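# Stack three cups mouth down, largest on top

## Task

Place the three cups one inside another, each bigger cup covering a smaller one, so that all three end up resting mouth down and upright (not leaning) on the table, staying that way by themselves with nothing held by the robot.

## Robot and tools

Robot: a single arm ending in a right-handed five-finger hand. The only camera is cam_wrist (672x504), mounted at the wrist. show_instructions returns the scene's reference image (one page showing the five-finger hand) and moves nothing.

Frames. The scene frame has its origin on the table top under the arm's base, +z up, +y to the left when looking along +x. The base may be slightly tilted. Results report the hand point's position (m) and orientation (quaternion w,x,y,z) in this frame, plus linear and angular velocities. The printed position can be a bit off, more so at long reach. The hand point sits 0.05 m in front of the palm, where index pad and thumb tip meet in a pinch. Its own axes: +z along the straightened fingers (which extend 0.06 to 0.07 m past it), +y out of the palm, +x across the palm toward the little finger. Sideways the hand extends 0.08 m on the little-finger side; on the thumb side 0.02 m if the thumb is turned fully in front of the palm, otherwise up to 0.09 m. A rigid bracket on the little-finger side of the wrist sits 0.03 m beyond the point along +y and 0.11 m across; it can collide with cups. Rotating the hand, especially about x or y, shifts the hand point slightly.

Row format (used by both motion tools): 14 numbers, each in [-1, 1], for the one arm: dx, dy, dz, rx, ry, rz, little, ring, middle, index, thumb_bend, thumb_turn, force_limit, speed. The first six are an offset, not a pose: a displacement and rotation vector expressed in the hand point's own axes, relative to its measured pose when the action (or move) begins. Scale: 1.0 = 0.6 m of translation or 180 degrees of rotation. Finger numbers are targets: +1 straight/open, -1 fully curled. thumb_bend +1 straight, -1 bent; thumb_turn +1 beside the palm, -1 opposite the fingers. A pinch is roughly index -0.22, thumb_bend -0.75, thumb_turn -0.57. force_limit maps -1..+1 to about 0..10 N at the fingertip (0..15 N for both thumb motors) and only stops closing motion. speed maps -1..+1 from almost still to full (whole travel in 0.6 s). Turn the thumb into place before reaching the cup; a full-hand wrap fits objects 0.035 to 0.08 m wide, lying across the palm on the wrist side of the hand point. For a gentle grip close with speed -0.9 or lower.

execute_actions(actions): a list of actions; each action is a table of up to 15 rows, one per 1/30 s control step; a short table repeats its last row to fill 15 steps. Every row in an action is measured from the action's starting pose, not from the previous row; the first action of a call starts from the last pose a result reported. Each step the command is clipped to within 100 mm and 16 degrees of the measured pose, so large offsets need several actions. An empty list just returns state and images.

move(target, speed, stop_force, blocking): target is one 14-number row; its offset is taken from the pose in the latest result that showed one. The hand point travels a straight path over 0.5 to 10 s (cut off at 10 s). speed is the path's top speed in m/s, 0.002 to 0.5 (default 0.25); rotation is capped at twice that in rad/s. The path ignores obstacles, the arm can lag, drift and overshoot speed near full reach. Hand numbers are sent at the start. stop_force (N, 13 to 80; not allowed in the first 0.2 s) ends the path when the wrist sensor reads that much extra push opposing the motion for 2 steps; the hand then backs to its position 2 steps earlier and holds. Use it only with a very low speed and without rotation; omit it when moving away from something you are pressing. blocking=false returns after 0.5 s while motion continues (not combinable with stop_force); then only wait or stop are accepted until the move finishes. The result adds a move line: done, contact, held, off_target, moving or fault, plus limits (paced = pose clipped; held = some steps blocked, after which the arm may surge) and the remaining distance to target.

wait(seconds 0 to 10) lets time pass holding the last command, returning early if a running move ends. stop brakes a running move (needs room). zoom_image(camera "cam_wrist", region [x0,y0,x1,y1], pixel coordinates from the top-left, at most 504x504) gives a finer view of the last image. finished_scene(scene) ends the given scene irreversibly after the last command is held; cups must already be nested, upright and released.

Result lines: hand_measured, hand_stopped_by (moving, target, force, stalled, fault) and hand_load_n (positive = finger pushed open) list six values in the motor order above. A dropped grip shows as loads near 0. Hand target is where the controller is currently driving. Step readings list positions at some steps, HELD marking throttled ones. pose unreachable means the clearance check altered or blocked the command. Wrist force/torque are in hand axes, with an offset up to about 5.5 N, noise up to 3.4 N, saturation near 100 N. MOTOR HOT warns from 70 °C; at 85 °C the arm brakes until cooled.

Avoid: the arm is stiff, so commanding even slightly past a firm contact can trigger a fault (joint torque at its limit, or 150 N external force), freezing the arm 10 s. Approach contacts slowly. Never knock or place anything off the table, and avoid drops, slips and slams. A finger motor only reacts when its target changes by at least 0.01; resend the same numbers to keep a grip; open past hand_measured to release. The hand ignores new numbers while the arm is stopped.

Each tool is called after "Call:" as a command line: name --argument value for each argument, lists and objects as JSON in quotes; but a table of rows of numbers goes row by row, as --pt "numbers of a row", without its own name.

Reference images:

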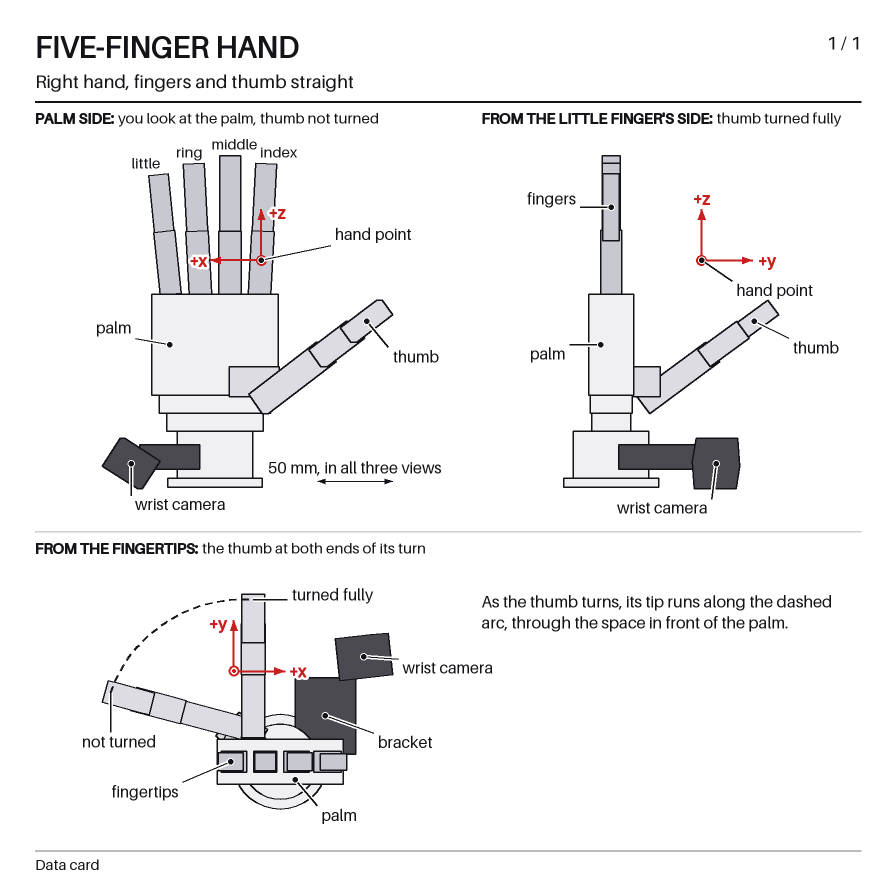

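## Session

Call:
execute_actions --actions '[]'

Scene clock: 0.00 s.
end_effector_position=(+0.8167, -0.2348, +0.3681) hand_measured=(+1.000, +1.000, +1.000, +1.000, +1.000, +1.000) hand_load_n=(+0.0, +0.0, +0.0, +0.0, +0.0, +0.0) hand_stopped_by=(target, target, target, target, target, target) hand_force_limit=0.00 hand_speed=-0.80 end_effector_quat_wxyz=(+0.157, +0.986, +0.038, -0.043) end_effector_velocity=(+0.001, +0.000, +0.002) end_effector_angular_velocity=(-0.002, -0.004, +0.000)
Joint positions: [-0.281 -0.866  1.011  1.387  1.888  1.174]
Joint velocities: [ 0.001 -0.001 -0.002 -0.001  0.001  0.001]
Wrist force (N, on the end effector, along its own x y z axes, offset not removed): no reading
Wrist torque (N m, same axes, about the end effector's origin, offset not removed): no reading
Hand target: +0.817, -0.235, +0.368; +0.157, +0.986, +0.038, -0.043

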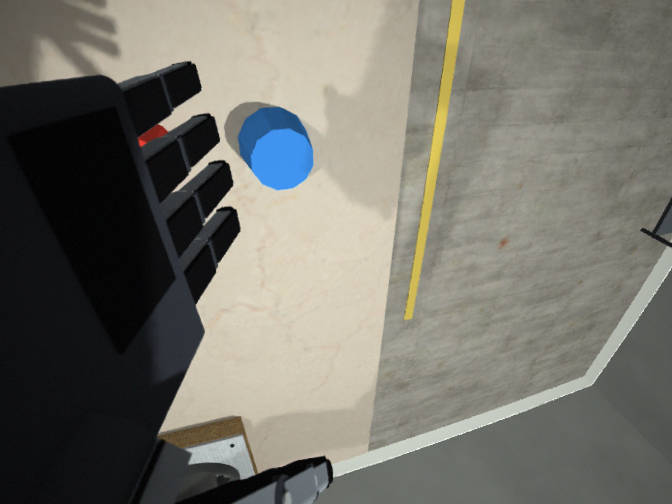

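Call:
move --target '[0,-0.45,-0.05,0.1006,0.0276,0.0244,1,1,1,1,1,-1,0,0.5]'

Scene clock: 2.43 s.
end_effector_position=(+0.7946, +0.0301, +0.3137) hand_measured=(+1.000, +1.000, +1.000, +1.000, +1.000, -1.000) hand_load_n=(+0.0, +0.0, +0.0, +0.0, +0.0, +0.0) hand_stopped_by=(target, target, target, target, target, target) hand_force_limit=0.00 hand_speed=0.50 end_effector_quat_wxyz=(-0.000, +1.000, +0.000, -0.000) end_effector_velocity=(+0.000, +0.002, -0.001) end_effector_angular_velocity=(+0.002, -0.003, -0.001)
Joint positions: [-0.073 -0.926  1.151  1.336  1.564  1.464]
Joint velocities: [ 0.002 -0.     0.001 -0.003 -0.002  0.003]
Wrist force (N, on the end effector, along its own x y z axes, offset not removed): [-3.0 -1.9 -0.8]
Wrist torque (N m, same axes, about the end effector's origin, offset not removed): [-0.06 0.54 -0.52]
Hand target: +0.795, +0.030, +0.314; -0.000, +1.000, +0.000, -0.000
Off the commanded pose: 0.000 m, 0 deg.
move: done

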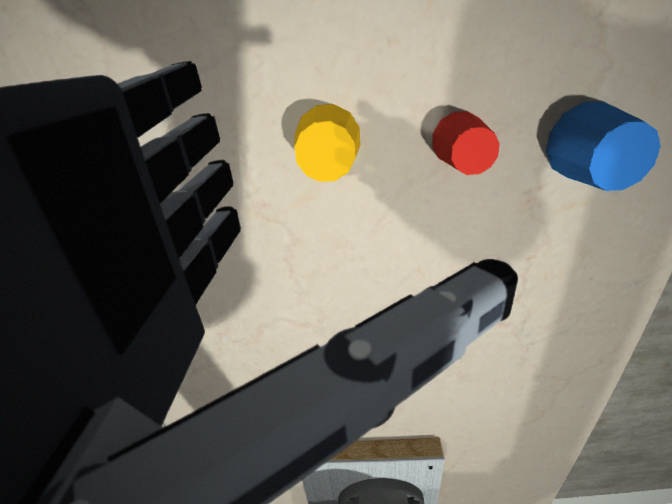

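Call:
move --target '[-0.27,0.01,0.35,0,0.5,0,1,1,1,1,1,-1,0,0.5]' --speed 0.35

Call:
move --target '[-0.1,0,0.05,0,0,0,1,1,1,1,1,-1,0,0.5]' --speed 0.1

Scene clock: 6.87 s.
end_effector_position=(+0.6330, +0.0237, +0.1035) hand_measured=(+1.000, +1.000, +1.000, +1.000, +1.000, -1.000) hand_load_n=(+0.0, +0.0, +0.0, +0.0, +0.0, +0.0) hand_stopped_by=(target, target, target, target, target, target) hand_force_limit=0.00 hand_speed=0.50 end_effector_quat_wxyz=(-0.001, +0.708, +0.001, +0.706) end_effector_velocity=(-0.000, -0.000, -0.002) end_effector_angular_velocity=(-0.001, -0.016, +0.000)
Joint positions: [-0.228 -1.26   2.578 -1.326  1.308  1.579]
Joint velocities: [-0.001  0.017  0.005 -0.038 -0.001  0.004]
Wrist force (N, on the end effector, along its own x y z axes, offset not removed): [-1.4 -3.2 -7.9]
Wrist torque (N m, same axes, about the end effector's origin, offset not removed): [0.15 0.40 -0.06]
Hand target: +0.633, +0.024, +0.103; -0.001, +0.707, +0.001, +0.707
Off the commanded pose: 0.001 m, 0 deg.
move: done

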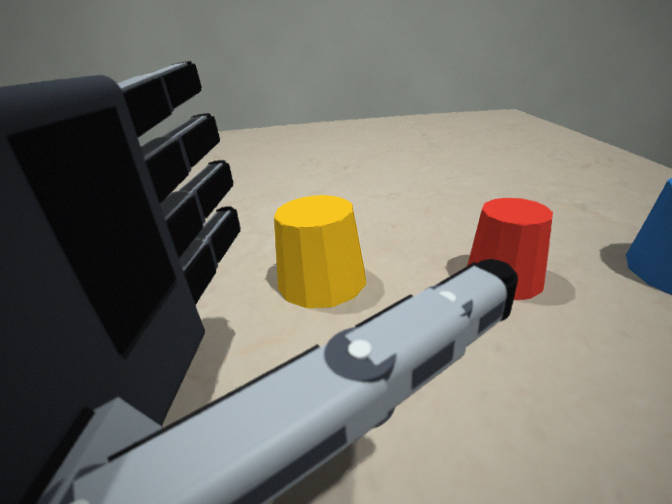

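Scene clock: 8.10 s.
end_effector_position=(+0.6626, +0.0237, +0.0437) hand_measured=(+1.000, +1.000, +1.000, +1.000, +1.000, -1.000) hand_load_n=(+0.0, +0.0, +0.0, +0.0, +0.0, +0.0) hand_stopped_by=(target, target, target, target, target, target) hand_force_limit=0.00 hand_speed=0.50 end_effector_quat_wxyz=(-0.001, +0.708, +0.001, +0.706) end_effector_velocity=(+0.001, -0.000, -0.002) end_effector_angular_velocity=(-0.001, -0.001, -0.001)
Joint positions: [-0.205 -1.071  2.52  -1.457  1.33   1.578]
Joint velocities: [ 0.001  0.008 -0.003 -0.007  0.002 -0.001]
Wrist force (N, on the end effector, along its own x y z axes, offset not removed): [-1.7 -3.1 -1.1]
Wrist torque (N m, same axes, about the end effector's origin, offset not removed): [-0.09 0.16 -0.16]
Hand target: +0.663, +0.024, +0.043; -0.001, +0.708, +0.001, +0.706
Off the commanded pose: 0.000 m, 0 deg.
move: done

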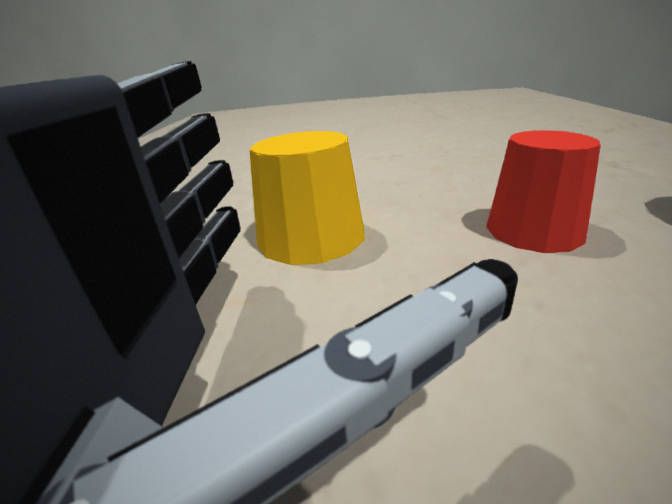

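Call:
move --target '[-0.022,-0.005,0.16,0,0,0,1,1,1,1,1,-1,0,0.5]' --speed 0.1

Scene clock: 9.97 s.
end_effector_position=(+0.7582, +0.0268, +0.0303) hand_measured=(+1.000, +1.000, +1.000, +1.000, +1.000, -1.000) hand_load_n=(+0.0, +0.0, +0.0, +0.0, +0.0, +0.0) hand_stopped_by=(target, target, target, target, target, target) hand_force_limit=0.00 hand_speed=0.50 end_effector_quat_wxyz=(-0.001, +0.708, +0.001, +0.706) end_effector_velocity=(+0.003, +0.000, -0.001) end_effector_angular_velocity=(-0.000, -0.000, +0.001)
Joint positions: [-0.15  -0.996  2.332 -1.345  1.386  1.578]
Joint velocities: [ 0.001  0.004 -0.006  0.002  0.001 -0.   ]
Wrist force (N, on the end effector, along its own x y z axes, offset not removed): [1.1 1.1 -0.4]
Wrist torque (N m, same axes, about the end effector's origin, offset not removed): [0.47 -0.11 0.28]
Hand target: +0.759, +0.027, +0.030; -0.001, +0.708, +0.001, +0.706
Off the commanded pose: 0.000 m, 0 deg.
move: done

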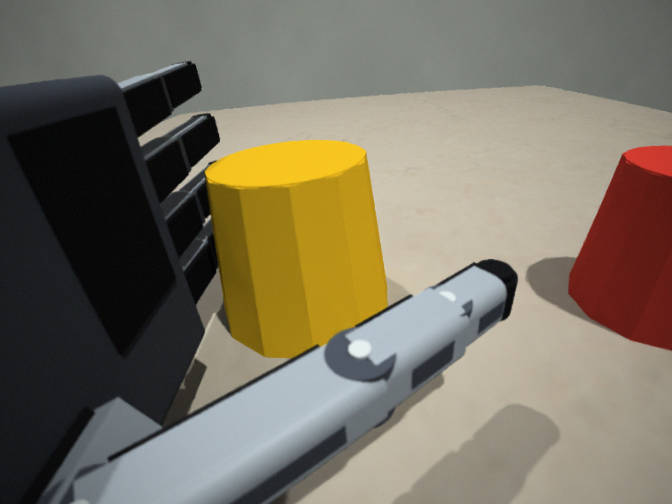

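Call:
move --target '[0,0.008,0.05,0,0,0,1,1,1,1,1,-1,0,0.5]' --speed 0.06

Call:
move --target '[0,0,0,0,0,0,1,1,-1,-1,-1,-1,0,-0.6]'

Call:
move --target '[0.13,0,0,0,0,0,1,1,-1,-1,-1,-1,0,-0.6]' --speed 0.1

Scene clock: 11.40 s.
end_effector_position=(+0.7878, +0.0220, +0.0302) hand_measured=(+1.000, +1.000, +1.000, +1.000, +1.000, -1.000) hand_load_n=(+0.0, +0.0, +0.0, +0.0, +0.0, +0.0) hand_stopped_by=(target, target, target, target, target, target) hand_force_limit=0.00 hand_speed=0.50 end_effector_quat_wxyz=(-0.001, +0.708, +0.001, +0.706) end_effector_velocity=(+0.002, -0.000, -0.000) end_effector_angular_velocity=(-0.000, +0.001, -0.000)
Joint positions: [-0.148 -0.98   2.276 -1.305  1.387  1.578]
Joint velocities: [ 0.001  0.002 -0.005  0.004  0.001 -0.001]
Wrist force (N, on the end effector, along its own x y z axes, offset not removed): [0.6 -7.1 -0.6]
Wrist torque (N m, same axes, about the end effector's origin, offset not removed): [-1.04 0.17 -0.16]
Hand target: +0.788, +0.022, +0.030; -0.001, +0.708, +0.001, +0.706
Off the commanded pose: 0.000 m, 0 deg.
move: done

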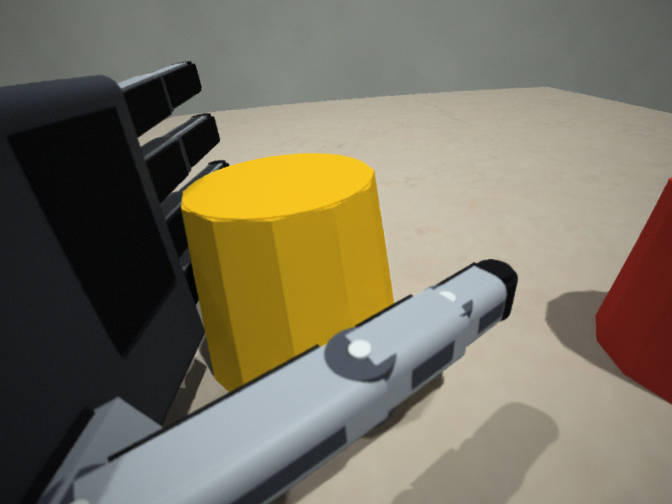

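Scene clock: 12.87 s.
end_effector_position=(+0.7878, +0.0221, +0.0302) hand_measured=(+1.000, +1.000, +0.204, +0.272, +0.524, -1.000) hand_load_n=(+0.0, +0.0, +5.5, +4.5, +10.5, +0.0) hand_stopped_by=(target, target, force, force, force, target) hand_force_limit=0.00 hand_speed=-0.60 end_effector_quat_wxyz=(-0.001, +0.708, +0.001, +0.706) end_effector_velocity=(+0.001, -0.000, -0.000) end_effector_angular_velocity=(+0.001, +0.001, -0.001)
Joint positions: [-0.148 -0.98   2.276 -1.305  1.387  1.578]
Joint velocities: [-0.     0.001 -0.001  0.001  0.001  0.001]
Wrist force (N, on the end effector, along its own x y z axes, offset not removed): [-1.2 -5.9 -4.8]
Wrist torque (N m, same axes, about the end effector's origin, offset not removed): [-0.33 0.28 -0.36]
Hand target: +0.788, +0.022, +0.030; -0.001, +0.708, +0.001, +0.706
Off the commanded pose: 0.000 m, 0 deg.
move: done

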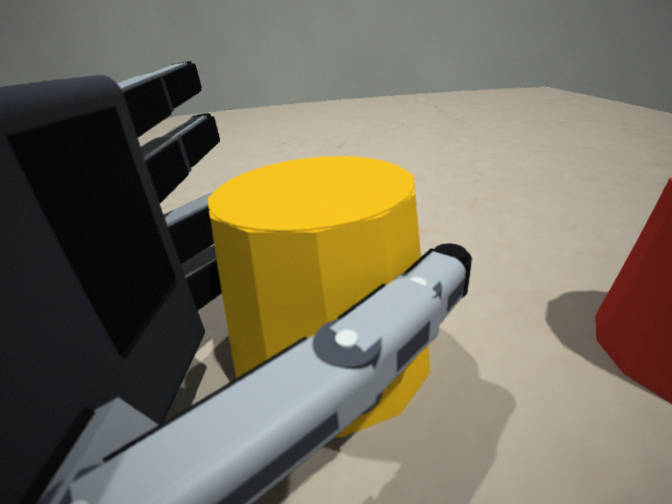

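Scene clock: 14.20 s.
end_effector_position=(+0.7880, +0.0221, +0.1079) hand_measured=(+1.000, +1.000, +0.204, +0.272, +0.524, -1.000) hand_load_n=(+0.0, +0.0, +5.5, +4.5, +10.5, +0.0) hand_stopped_by=(target, target, force, force, force, target) hand_force_limit=0.00 hand_speed=-0.60 end_effector_quat_wxyz=(-0.001, +0.708, +0.001, +0.706) end_effector_velocity=(-0.001, -0.000, +0.002) end_effector_angular_velocity=(+0.000, +0.002, -0.000)
Joint positions: [-0.149 -1.137  2.279 -1.15   1.386  1.578]
Joint velocities: [-0.    -0.005  0.001  0.006 -0.    -0.   ]
Wrist force (N, on the end effector, along its own x y z axes, offset not removed): [0.9 -0.5 -3.9]
Wrist torque (N m, same axes, about the end effector's origin, offset not removed): [0.33 -0.02 0.10]
Hand target: +0.788, +0.022, +0.108; -0.001, +0.708, +0.001, +0.706
Off the commanded pose: 0.000 m, 0 deg.
move: done

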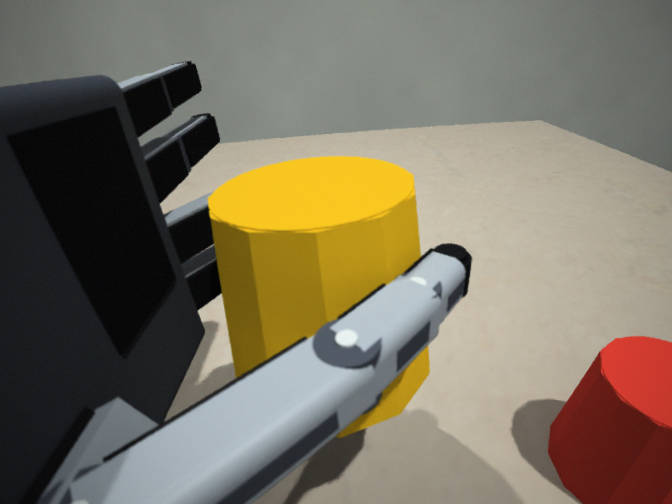

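Call:
move --target '[0,0.226,-0.005,0,0,0,1,1,-1,-1,-1,-1,0,-0.6]' --speed 0.15

Call:
move --target '[-0.06,0,0,0,0,0,1,1,-1,-1,-1,-1,0,-0.6]' --speed 0.02 --stop_force 13

Scene clock: 16.43 s.
end_effector_position=(+0.7851, -0.1132, +0.1081) hand_measured=(+1.000, +1.000, +0.204, +0.272, +0.524, -1.000) hand_load_n=(+0.0, +0.0, +5.5, +4.5, +10.5, +0.0) hand_stopped_by=(target, target, force, force, force, target) hand_force_limit=0.00 hand_speed=-0.60 end_effector_quat_wxyz=(-0.001, +0.708, +0.001, +0.706) end_effector_velocity=(-0.000, -0.001, -0.000) end_effector_angular_velocity=(+0.001, +0.001, +0.004)
Joint positions: [-0.412 -1.142  2.291 -1.159  1.123  1.581]
Joint velocities: [-0.005 -0.     0.     0.001 -0.009  0.001]
Wrist force (N, on the end effector, along its own x y z axes, offset not removed): [-2.4 -7.2 3.2]
Wrist torque (N m, same axes, about the end effector's origin, offset not removed): [-0.90 -0.03 -0.42]
Hand target: +0.785, -0.114, +0.108; -0.001, +0.708, +0.001, +0.706
Off the commanded pose: 0.000 m, 0 deg.
move: done

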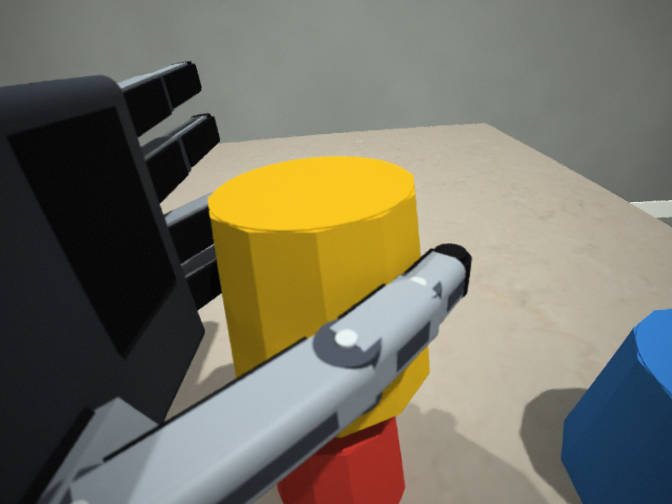

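Scene clock: 18.57 s.
end_effector_position=(+0.7849, -0.1132, +0.0724) hand_measured=(+1.000, +1.000, +0.204, +0.272, +0.524, -1.000) hand_load_n=(+0.0, +0.0, +5.5, +4.0, +10.0, +0.0) hand_stopped_by=(target, target, force, force, force, target) hand_force_limit=0.00 hand_speed=-0.60 end_effector_quat_wxyz=(-0.001, +0.708, +0.001, +0.706) end_effector_velocity=(+0.001, -0.000, -0.001) end_effector_angular_velocity=(-0.001, -0.002, +0.000)
Joint positions: [-0.412 -1.07   2.293 -1.233  1.123  1.581]
Joint velocities: [ 0.     0.005 -0.002 -0.006 -0.    -0.   ]
Wrist force (N, on the end effector, along its own x y z axes, offset not removed): [0.5 -9.2 -9.5]
Wrist torque (N m, same axes, about the end effector's origin, offset not removed): [-0.44 0.30 -0.34]
Hand target: +0.785, -0.113, +0.072; -0.001, +0.708, +0.001, +0.706
Off the commanded pose: 0.000 m, 0 deg.
move: done

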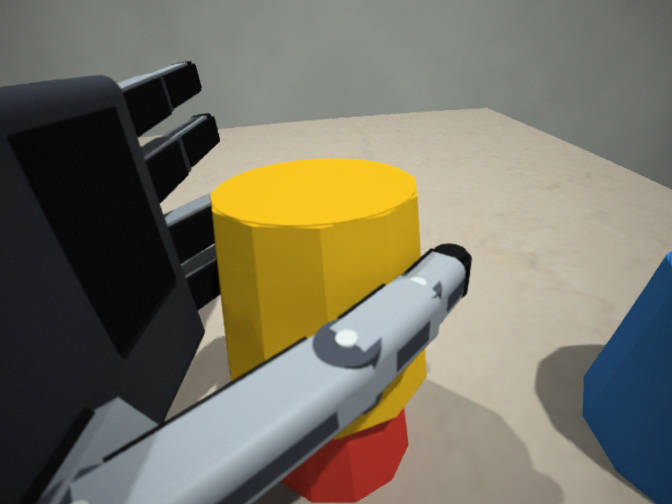

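It went over the red cup, but rubs on the near-left side.

Call:
move --target '[-0.069,-0.008,-0.008,0,0,0,1,1,-1,-1,-1,-1,0,-0.6]' --speed 0.025 --stop_force 15

Call:
move --target '[0,0,0,0,0,0,1,1,1,1,1,-1,0,0]'

Call:
move --target '[0,0,-0.23,0,0,0,1,1,1,1,1,-1,0,0]' --speed 0.15

Call:
move --target '[0.005,0.25,0,0,0,0,1,1,1,1,1,-1,0,0]' --speed 0.15

Scene clock: 21.40 s.
end_effector_position=(+0.7801, -0.1085, +0.0313) hand_measured=(+1.000, +1.000, +0.204, +0.272, +0.524, -1.000) hand_load_n=(+0.0, +0.0, +5.5, +4.0, +10.0, -0.5) hand_stopped_by=(target, target, force, force, force, target) hand_force_limit=0.00 hand_speed=-0.60 end_effector_quat_wxyz=(-0.001, +0.708, +0.001, +0.706) end_effector_velocity=(-0.001, +0.001, -0.003) end_effector_angular_velocity=(+0.000, +0.001, +0.001)
Joint positions: [-0.407 -0.987  2.3   -1.321  1.129  1.581]
Joint velocities: [ 0.001  0.006  0.001 -0.006 -0.001 -0.   ]
Wrist force (N, on the end effector, along its own x y z axes, offset not removed): [-4.4 -7.4 -0.2]
Wrist torque (N m, same axes, about the end effector's origin, offset not removed): [-0.98 0.99 -0.64]
Hand target: +0.780, -0.108, +0.031; -0.001, +0.708, +0.001, +0.706
Off the commanded pose: 0.000 m, 0 deg.
move: done

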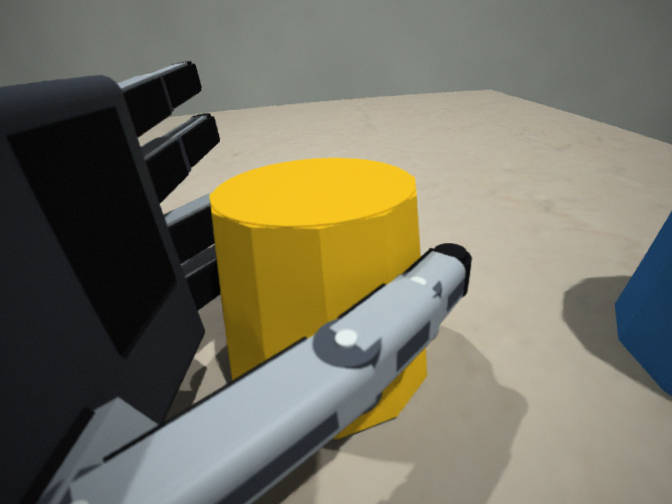

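Scene clock: 22.17 s.
end_effector_position=(+0.7801, -0.1084, +0.0313) hand_measured=(+1.000, +1.000, +1.000, +1.000, +1.000, -1.000) hand_load_n=(+0.0, +0.0, +0.0, +0.0, +0.0, +0.0) hand_stopped_by=(target, target, target, target, target, target) hand_force_limit=0.00 hand_speed=0.00 end_effector_quat_wxyz=(-0.001, +0.708, +0.001, +0.706) end_effector_velocity=(+0.000, -0.001, +0.000) end_effector_angular_velocity=(-0.000, -0.001, -0.001)
Joint positions: [-0.407 -0.987  2.3   -1.321  1.129  1.581]
Joint velocities: [-0.001 -0.    -0.    -0.001  0.     0.   ]
Wrist force (N, on the end effector, along its own x y z axes, offset not removed): [3.6 -6.8 1.7]
Wrist torque (N m, same axes, about the end effector's origin, offset not removed): [-0.76 -0.59 0.01]
Hand target: +0.780, -0.108, +0.031; -0.001, +0.708, +0.001, +0.706
Off the commanded pose: 0.000 m, 0 deg.
move: done

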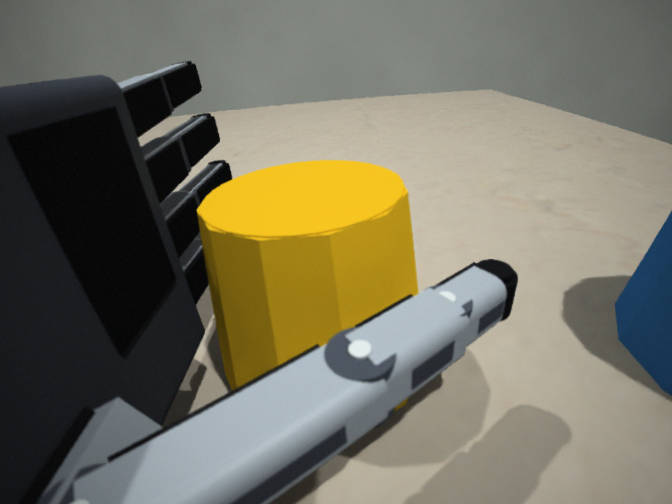

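Scene clock: 23.73 s.
end_effector_position=(+0.6424, -0.1086, +0.0316) hand_measured=(+1.000, +1.000, +1.000, +1.000, +1.000, -1.000) hand_load_n=(+0.0, +0.0, +0.0, +0.0, +0.0, +0.0) hand_stopped_by=(target, target, target, target, target, target) hand_force_limit=0.00 hand_speed=0.00 end_effector_quat_wxyz=(-0.001, +0.708, +0.000, +0.706) end_effector_velocity=(-0.002, -0.001, +0.000) end_effector_angular_velocity=(+0.001, -0.002, +0.000)
Joint positions: [-0.575 -1.041  2.568 -1.537  0.961  1.583]
Joint velocities: [-0.006  0.001  0.005 -0.008 -0.006  0.002]
Wrist force (N, on the end effector, along its own x y z axes, offset not removed): [-7.7 1.2 -3.6]
Wrist torque (N m, same axes, about the end effector's origin, offset not removed): [0.58 1.65 -0.36]
Hand target: +0.642, -0.109, +0.032; -0.001, +0.708, +0.000, +0.706
Off the commanded pose: 0.000 m, 0 deg.
move: done

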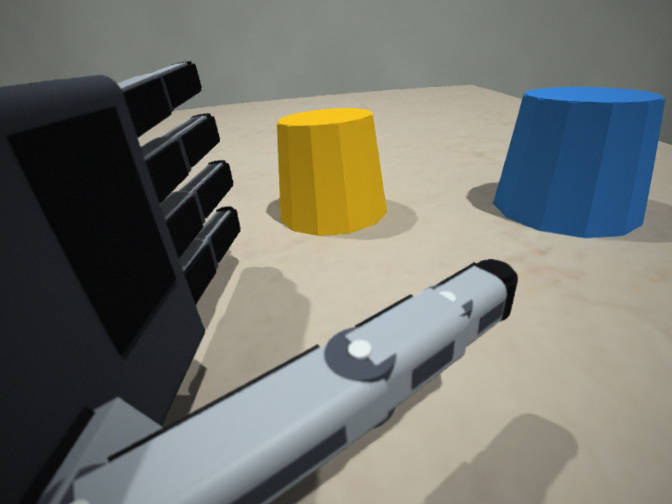

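Scene clock: 25.33 s.
end_effector_position=(+0.6424, -0.2582, +0.0348) hand_measured=(+1.000, +1.000, +1.000, +1.000, +1.000, -1.000) hand_load_n=(+0.0, +0.0, +0.0, +0.0, +0.0, +0.0) hand_stopped_by=(target, target, target, target, target, target) hand_force_limit=0.00 hand_speed=0.00 end_effector_quat_wxyz=(-0.001, +0.708, +0.000, +0.706) end_effector_velocity=(-0.000, -0.002, -0.001) end_effector_angular_velocity=(+0.001, +0.002, +0.002)
Joint positions: [-0.877 -1.035  2.478 -1.457  0.659  1.588]
Joint velocities: [-0.004  0.002 -0.003  0.003 -0.006 -0.001]
Wrist force (N, on the end effector, along its own x y z axes, offset not removed): [-0.4 -7.4 5.2]
Wrist torque (N m, same axes, about the end effector's origin, offset not removed): [-1.35 -0.16 -0.22]
Hand target: +0.642, -0.259, +0.035; -0.001, +0.708, +0.000, +0.706
Off the commanded pose: 0.001 m, 0 deg.
move: done

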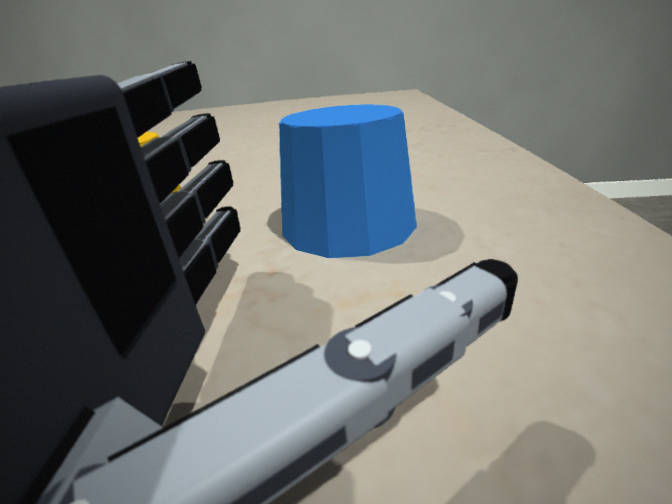

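Call:
move --target '[0.006,0.013,0.205,0,0,0,1,1,1,1,1,-1,0,0]' --speed 0.1

Call:
move --target '[0,0,0,0,0,0,1,1,-1,-1,-1,-1,0,-0.6]'

Call:
move --target '[0.14,0,0,0,0,0,1,1,-1,-1,-1,-1,0,-0.6]' --speed 0.1

Scene clock: 27.63 s.
end_effector_position=(+0.7651, -0.2659, +0.0381) hand_measured=(+1.000, +1.000, +1.000, +1.000, +1.000, -1.000) hand_load_n=(+0.0, +0.0, +0.0, +0.0, +0.0, +0.0) hand_stopped_by=(target, target, target, target, target, target) hand_force_limit=0.00 hand_speed=0.00 end_effector_quat_wxyz=(-0.001, +0.708, +0.000, +0.706) end_effector_velocity=(+0.003, -0.001, +0.000) end_effector_angular_velocity=(+0.000, +0.000, -0.002)
Joint positions: [-0.689 -0.984  2.254 -1.281  0.847  1.585]
Joint velocities: [ 0.003  0.001 -0.006  0.005  0.004  0.   ]
Wrist force (N, on the end effector, along its own x y z axes, offset not removed): [-7.0 -2.2 -3.9]
Wrist torque (N m, same axes, about the end effector's origin, offset not removed): [0.06 1.19 -0.57]
Hand target: +0.765, -0.266, +0.038; -0.001, +0.708, +0.000, +0.706
Off the commanded pose: 0.000 m, 0 deg.
move: done

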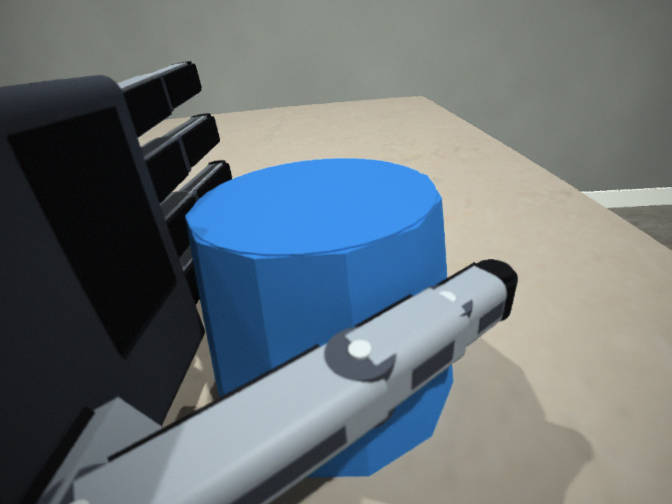

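Scene clock: 28.87 s.
end_effector_position=(+0.7651, -0.2658, +0.0381) hand_measured=(+1.000, +1.000, +0.360, +0.450, +0.710, -1.000) hand_load_n=(+0.0, +0.0, +6.5, +4.5, +17.0, -0.5) hand_stopped_by=(target, target, force, force, force, target) hand_force_limit=0.00 hand_speed=-0.60 end_effector_quat_wxyz=(-0.001, +0.708, +0.000, +0.706) end_effector_velocity=(+0.001, -0.000, +0.001) end_effector_angular_velocity=(-0.002, -0.001, +0.002)
Joint positions: [-0.689 -0.984  2.254 -1.281  0.847  1.585]
Joint velocities: [ 0.    -0.    -0.001  0.    -0.001 -0.001]
Wrist force (N, on the end effector, along its own x y z axes, offset not removed): [4.7 1.2 -2.3]
Wrist torque (N m, same axes, about the end effector's origin, offset not removed): [0.52 -0.31 0.44]
Hand target: +0.765, -0.266, +0.038; -0.001, +0.708, +0.000, +0.706
Off the commanded pose: 0.000 m, 0 deg.
move: done

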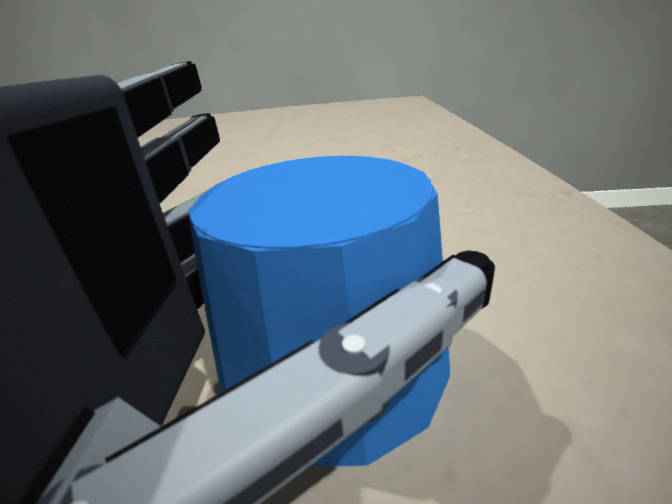

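Scene clock: 30.27 s.
end_effector_position=(+0.7653, -0.2658, +0.1218) hand_measured=(+1.000, +1.000, +0.360, +0.450, +0.710, -1.000) hand_load_n=(+0.0, +0.0, +6.5, +4.5, +17.0, +0.0) hand_stopped_by=(target, target, force, force, force, target) hand_force_limit=0.00 hand_speed=-0.60 end_effector_quat_wxyz=(-0.001, +0.708, +0.000, +0.706) end_effector_velocity=(+0.001, -0.000, +0.003) end_effector_angular_velocity=(-0.002, -0.001, -0.001)
Joint positions: [-0.69  -1.148  2.253 -1.116  0.845  1.585]
Joint velocities: [ 0.    -0.005 -0.001  0.005  0.001 -0.001]
Wrist force (N, on the end effector, along its own x y z axes, offset not removed): [2.6 1.1 -3.3]
Wrist torque (N m, same axes, about the end effector's origin, offset not removed): [0.76 -0.31 0.35]
Hand target: +0.765, -0.266, +0.122; -0.001, +0.708, +0.000, +0.706
Off the commanded pose: 0.000 m, 0 deg.
move: done

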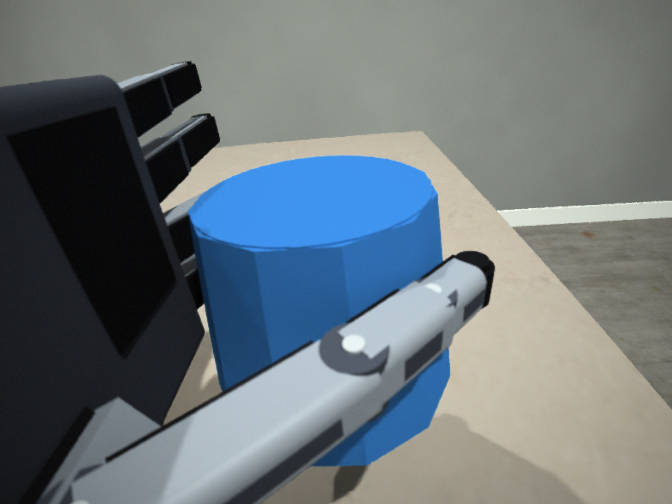

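Call:
move --target '[0,-0.268,0.023,0,0,0,1,1,-1,-1,-1,-1,0,-0.6]' --speed 0.15

Call:
move --target '[-0.138,0,0,0,0,0,1,1,-1,-1,-1,-1,0,-0.6]' --speed 0.035 --stop_force 15

Scene clock: 32.27 s.
end_effector_position=(+0.7790, -0.1053, +0.1218) hand_measured=(+1.000, +1.000, +0.360, +0.450, +0.710, -1.000) hand_load_n=(+0.0, +0.0, +6.5, +4.5, +17.0, +0.0) hand_stopped_by=(target, target, force, force, force, target) hand_force_limit=0.00 hand_speed=-0.60 end_effector_quat_wxyz=(-0.001, +0.708, +0.000, +0.706) end_effector_velocity=(+0.000, +0.002, -0.001) end_effector_angular_velocity=(+0.001, +0.002, -0.003)
Joint positions: [-0.403 -1.176  2.303 -1.137  1.132  1.581]
Joint velocities: [ 0.006  0.002 -0.001  0.     0.009  0.   ]
Wrist force (N, on the end effector, along its own x y z axes, offset not removed): [4.5 -6.0 -2.7]
Wrist torque (N m, same axes, about the end effector's origin, offset not removed): [-0.48 -0.46 0.03]
Hand target: +0.779, -0.105, +0.122; -0.001, +0.708, +0.000, +0.706
Off the commanded pose: 0.000 m, 0 deg.
move: done

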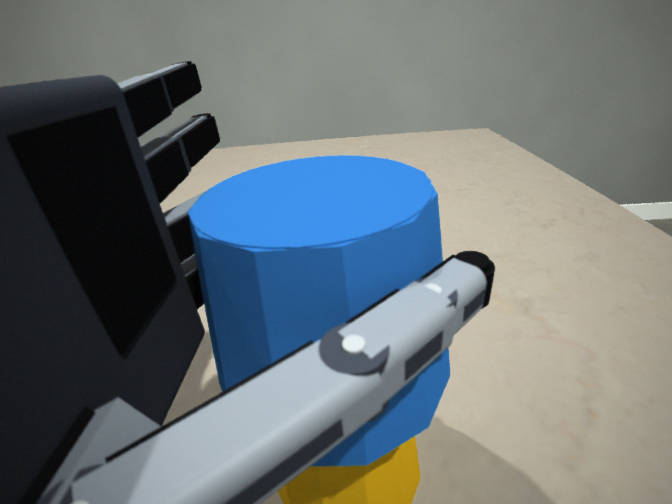

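Scene clock: 35.03 s.
end_effector_position=(+0.7788, -0.1053, +0.0392) hand_measured=(+1.000, +1.000, +0.360, +0.450, +0.710, -1.000) hand_load_n=(+0.0, +0.0, +6.5, +4.5, +17.0, +0.0) hand_stopped_by=(target, target, force, force, force, target) hand_force_limit=0.00 hand_speed=-0.60 end_effector_quat_wxyz=(-0.001, +0.708, +0.000, +0.706) end_effector_velocity=(+0.001, -0.001, -0.002) end_effector_angular_velocity=(-0.001, -0.003, -0.001)
Joint positions: [-0.402 -1.005  2.304 -1.308  1.133  1.581]
Joint velocities: [-0.     0.005 -0.001 -0.007  0.     0.   ]
Wrist force (N, on the end effector, along its own x y z axes, offset not removed): [-3.5 -3.0 -1.1]
Wrist torque (N m, same axes, about the end effector's origin, offset not removed): [-0.02 0.59 -0.45]
Hand target: +0.779, -0.105, +0.039; -0.001, +0.708, +0.000, +0.706
Off the commanded pose: 0.000 m, 0 deg.
move: done

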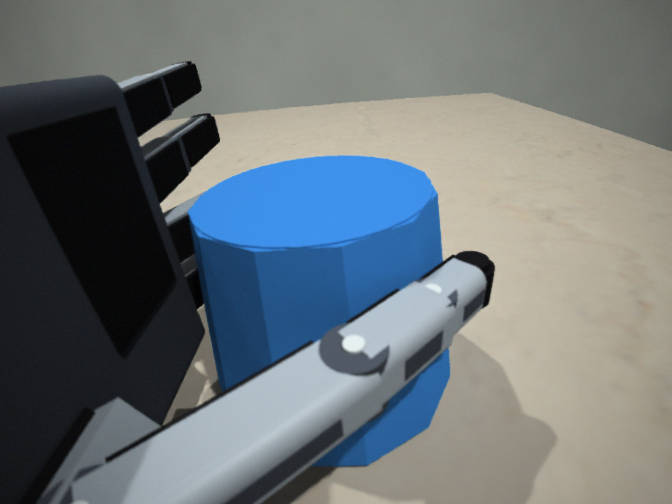

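Call:
move --target '[0,0,0,0,0,0,1,1,1,1,1,-1,0,0]'

Call:
move --target '[0.02,-0.02,-0.15,0,0,0,1,1,1,1,1,-1,0,0]'

Call:
finished_scene --scene 1

Scene clock: 36.10 s.
end_effector_position=(+0.7788, -0.1053, +0.0392) hand_measured=(+1.000, +1.000, +1.000, +1.000, +1.000, -1.000) hand_load_n=(+0.0, +0.0, +0.0, +0.0, +0.0, +0.0) hand_stopped_by=(target, target, target, target, target, target) hand_force_limit=0.00 hand_speed=0.00 end_effector_quat_wxyz=(-0.001, +0.708, +0.000, +0.706) end_effector_velocity=(+0.001, -0.001, +0.001) end_effector_angular_velocity=(-0.000, -0.002, -0.000)
Joint positions: [-0.402 -1.005  2.304 -1.308  1.133  1.581]
Joint velocities: [-0.001 -0.001 -0.002  0.001 -0.     0.   ]
Wrist force (N, on the end effector, along its own x y z axes, offset not removed): [-2.7 -10.8 -0.2]
Wrist torque (N m, same axes, about the end effector's origin, offset not removed): [-1.26 0.59 -0.46]
Hand target: +0.779, -0.105, +0.039; -0.001, +0.708, +0.000, +0.706
Off the commanded pose: 0.000 m, 0 deg.
move: done

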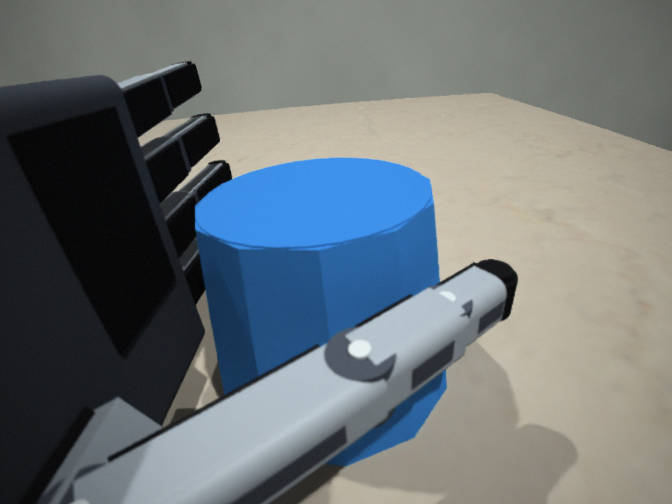

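Scene clock: 37.20 s.
end_effector_position=(+0.6892, -0.0935, +0.0513) hand_measured=(+1.000, +1.000, +1.000, +1.000, +1.000, -1.000) hand_load_n=(+0.0, +0.0, +0.0, +0.0, +0.0, +0.0) hand_stopped_by=(target, target, target, target, target, target) hand_force_limit=0.00 hand_speed=0.00 end_effector_quat_wxyz=(-0.001, +0.708, +0.000, +0.706) end_effector_velocity=(-0.003, +0.000, +0.000) end_effector_angular_velocity=(-0.000, +0.000, +0.001)
Joint positions: [-0.471 -1.082  2.483 -1.41   1.064  1.581]
Joint velocities: [-0.004 -0.003  0.006 -0.003 -0.005 -0.   ]
Wrist force (N, on the end effector, along its own x y z axes, offset not removed): [0.3 -7.8 2.1]
Wrist torque (N m, same axes, about the end effector's origin, offset not removed): [-1.10 -0.10 -0.12]
Hand target: +0.689, -0.093, +0.051; -0.001, +0.708, +0.000, +0.706
Off the commanded pose: 0.000 m, 0 deg.
move: done

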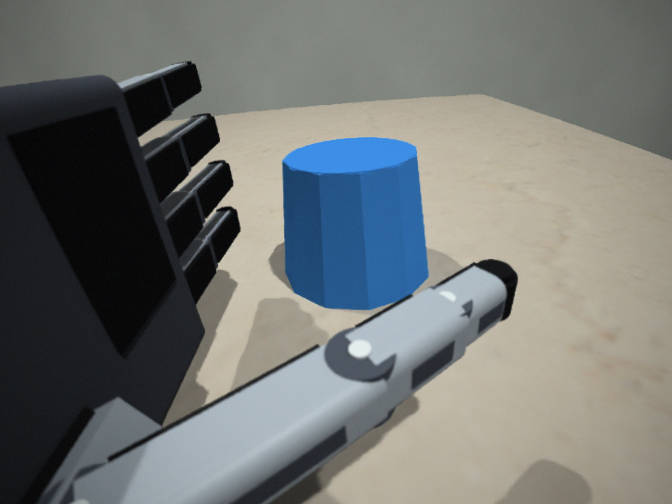

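The scene is finished: the task was done.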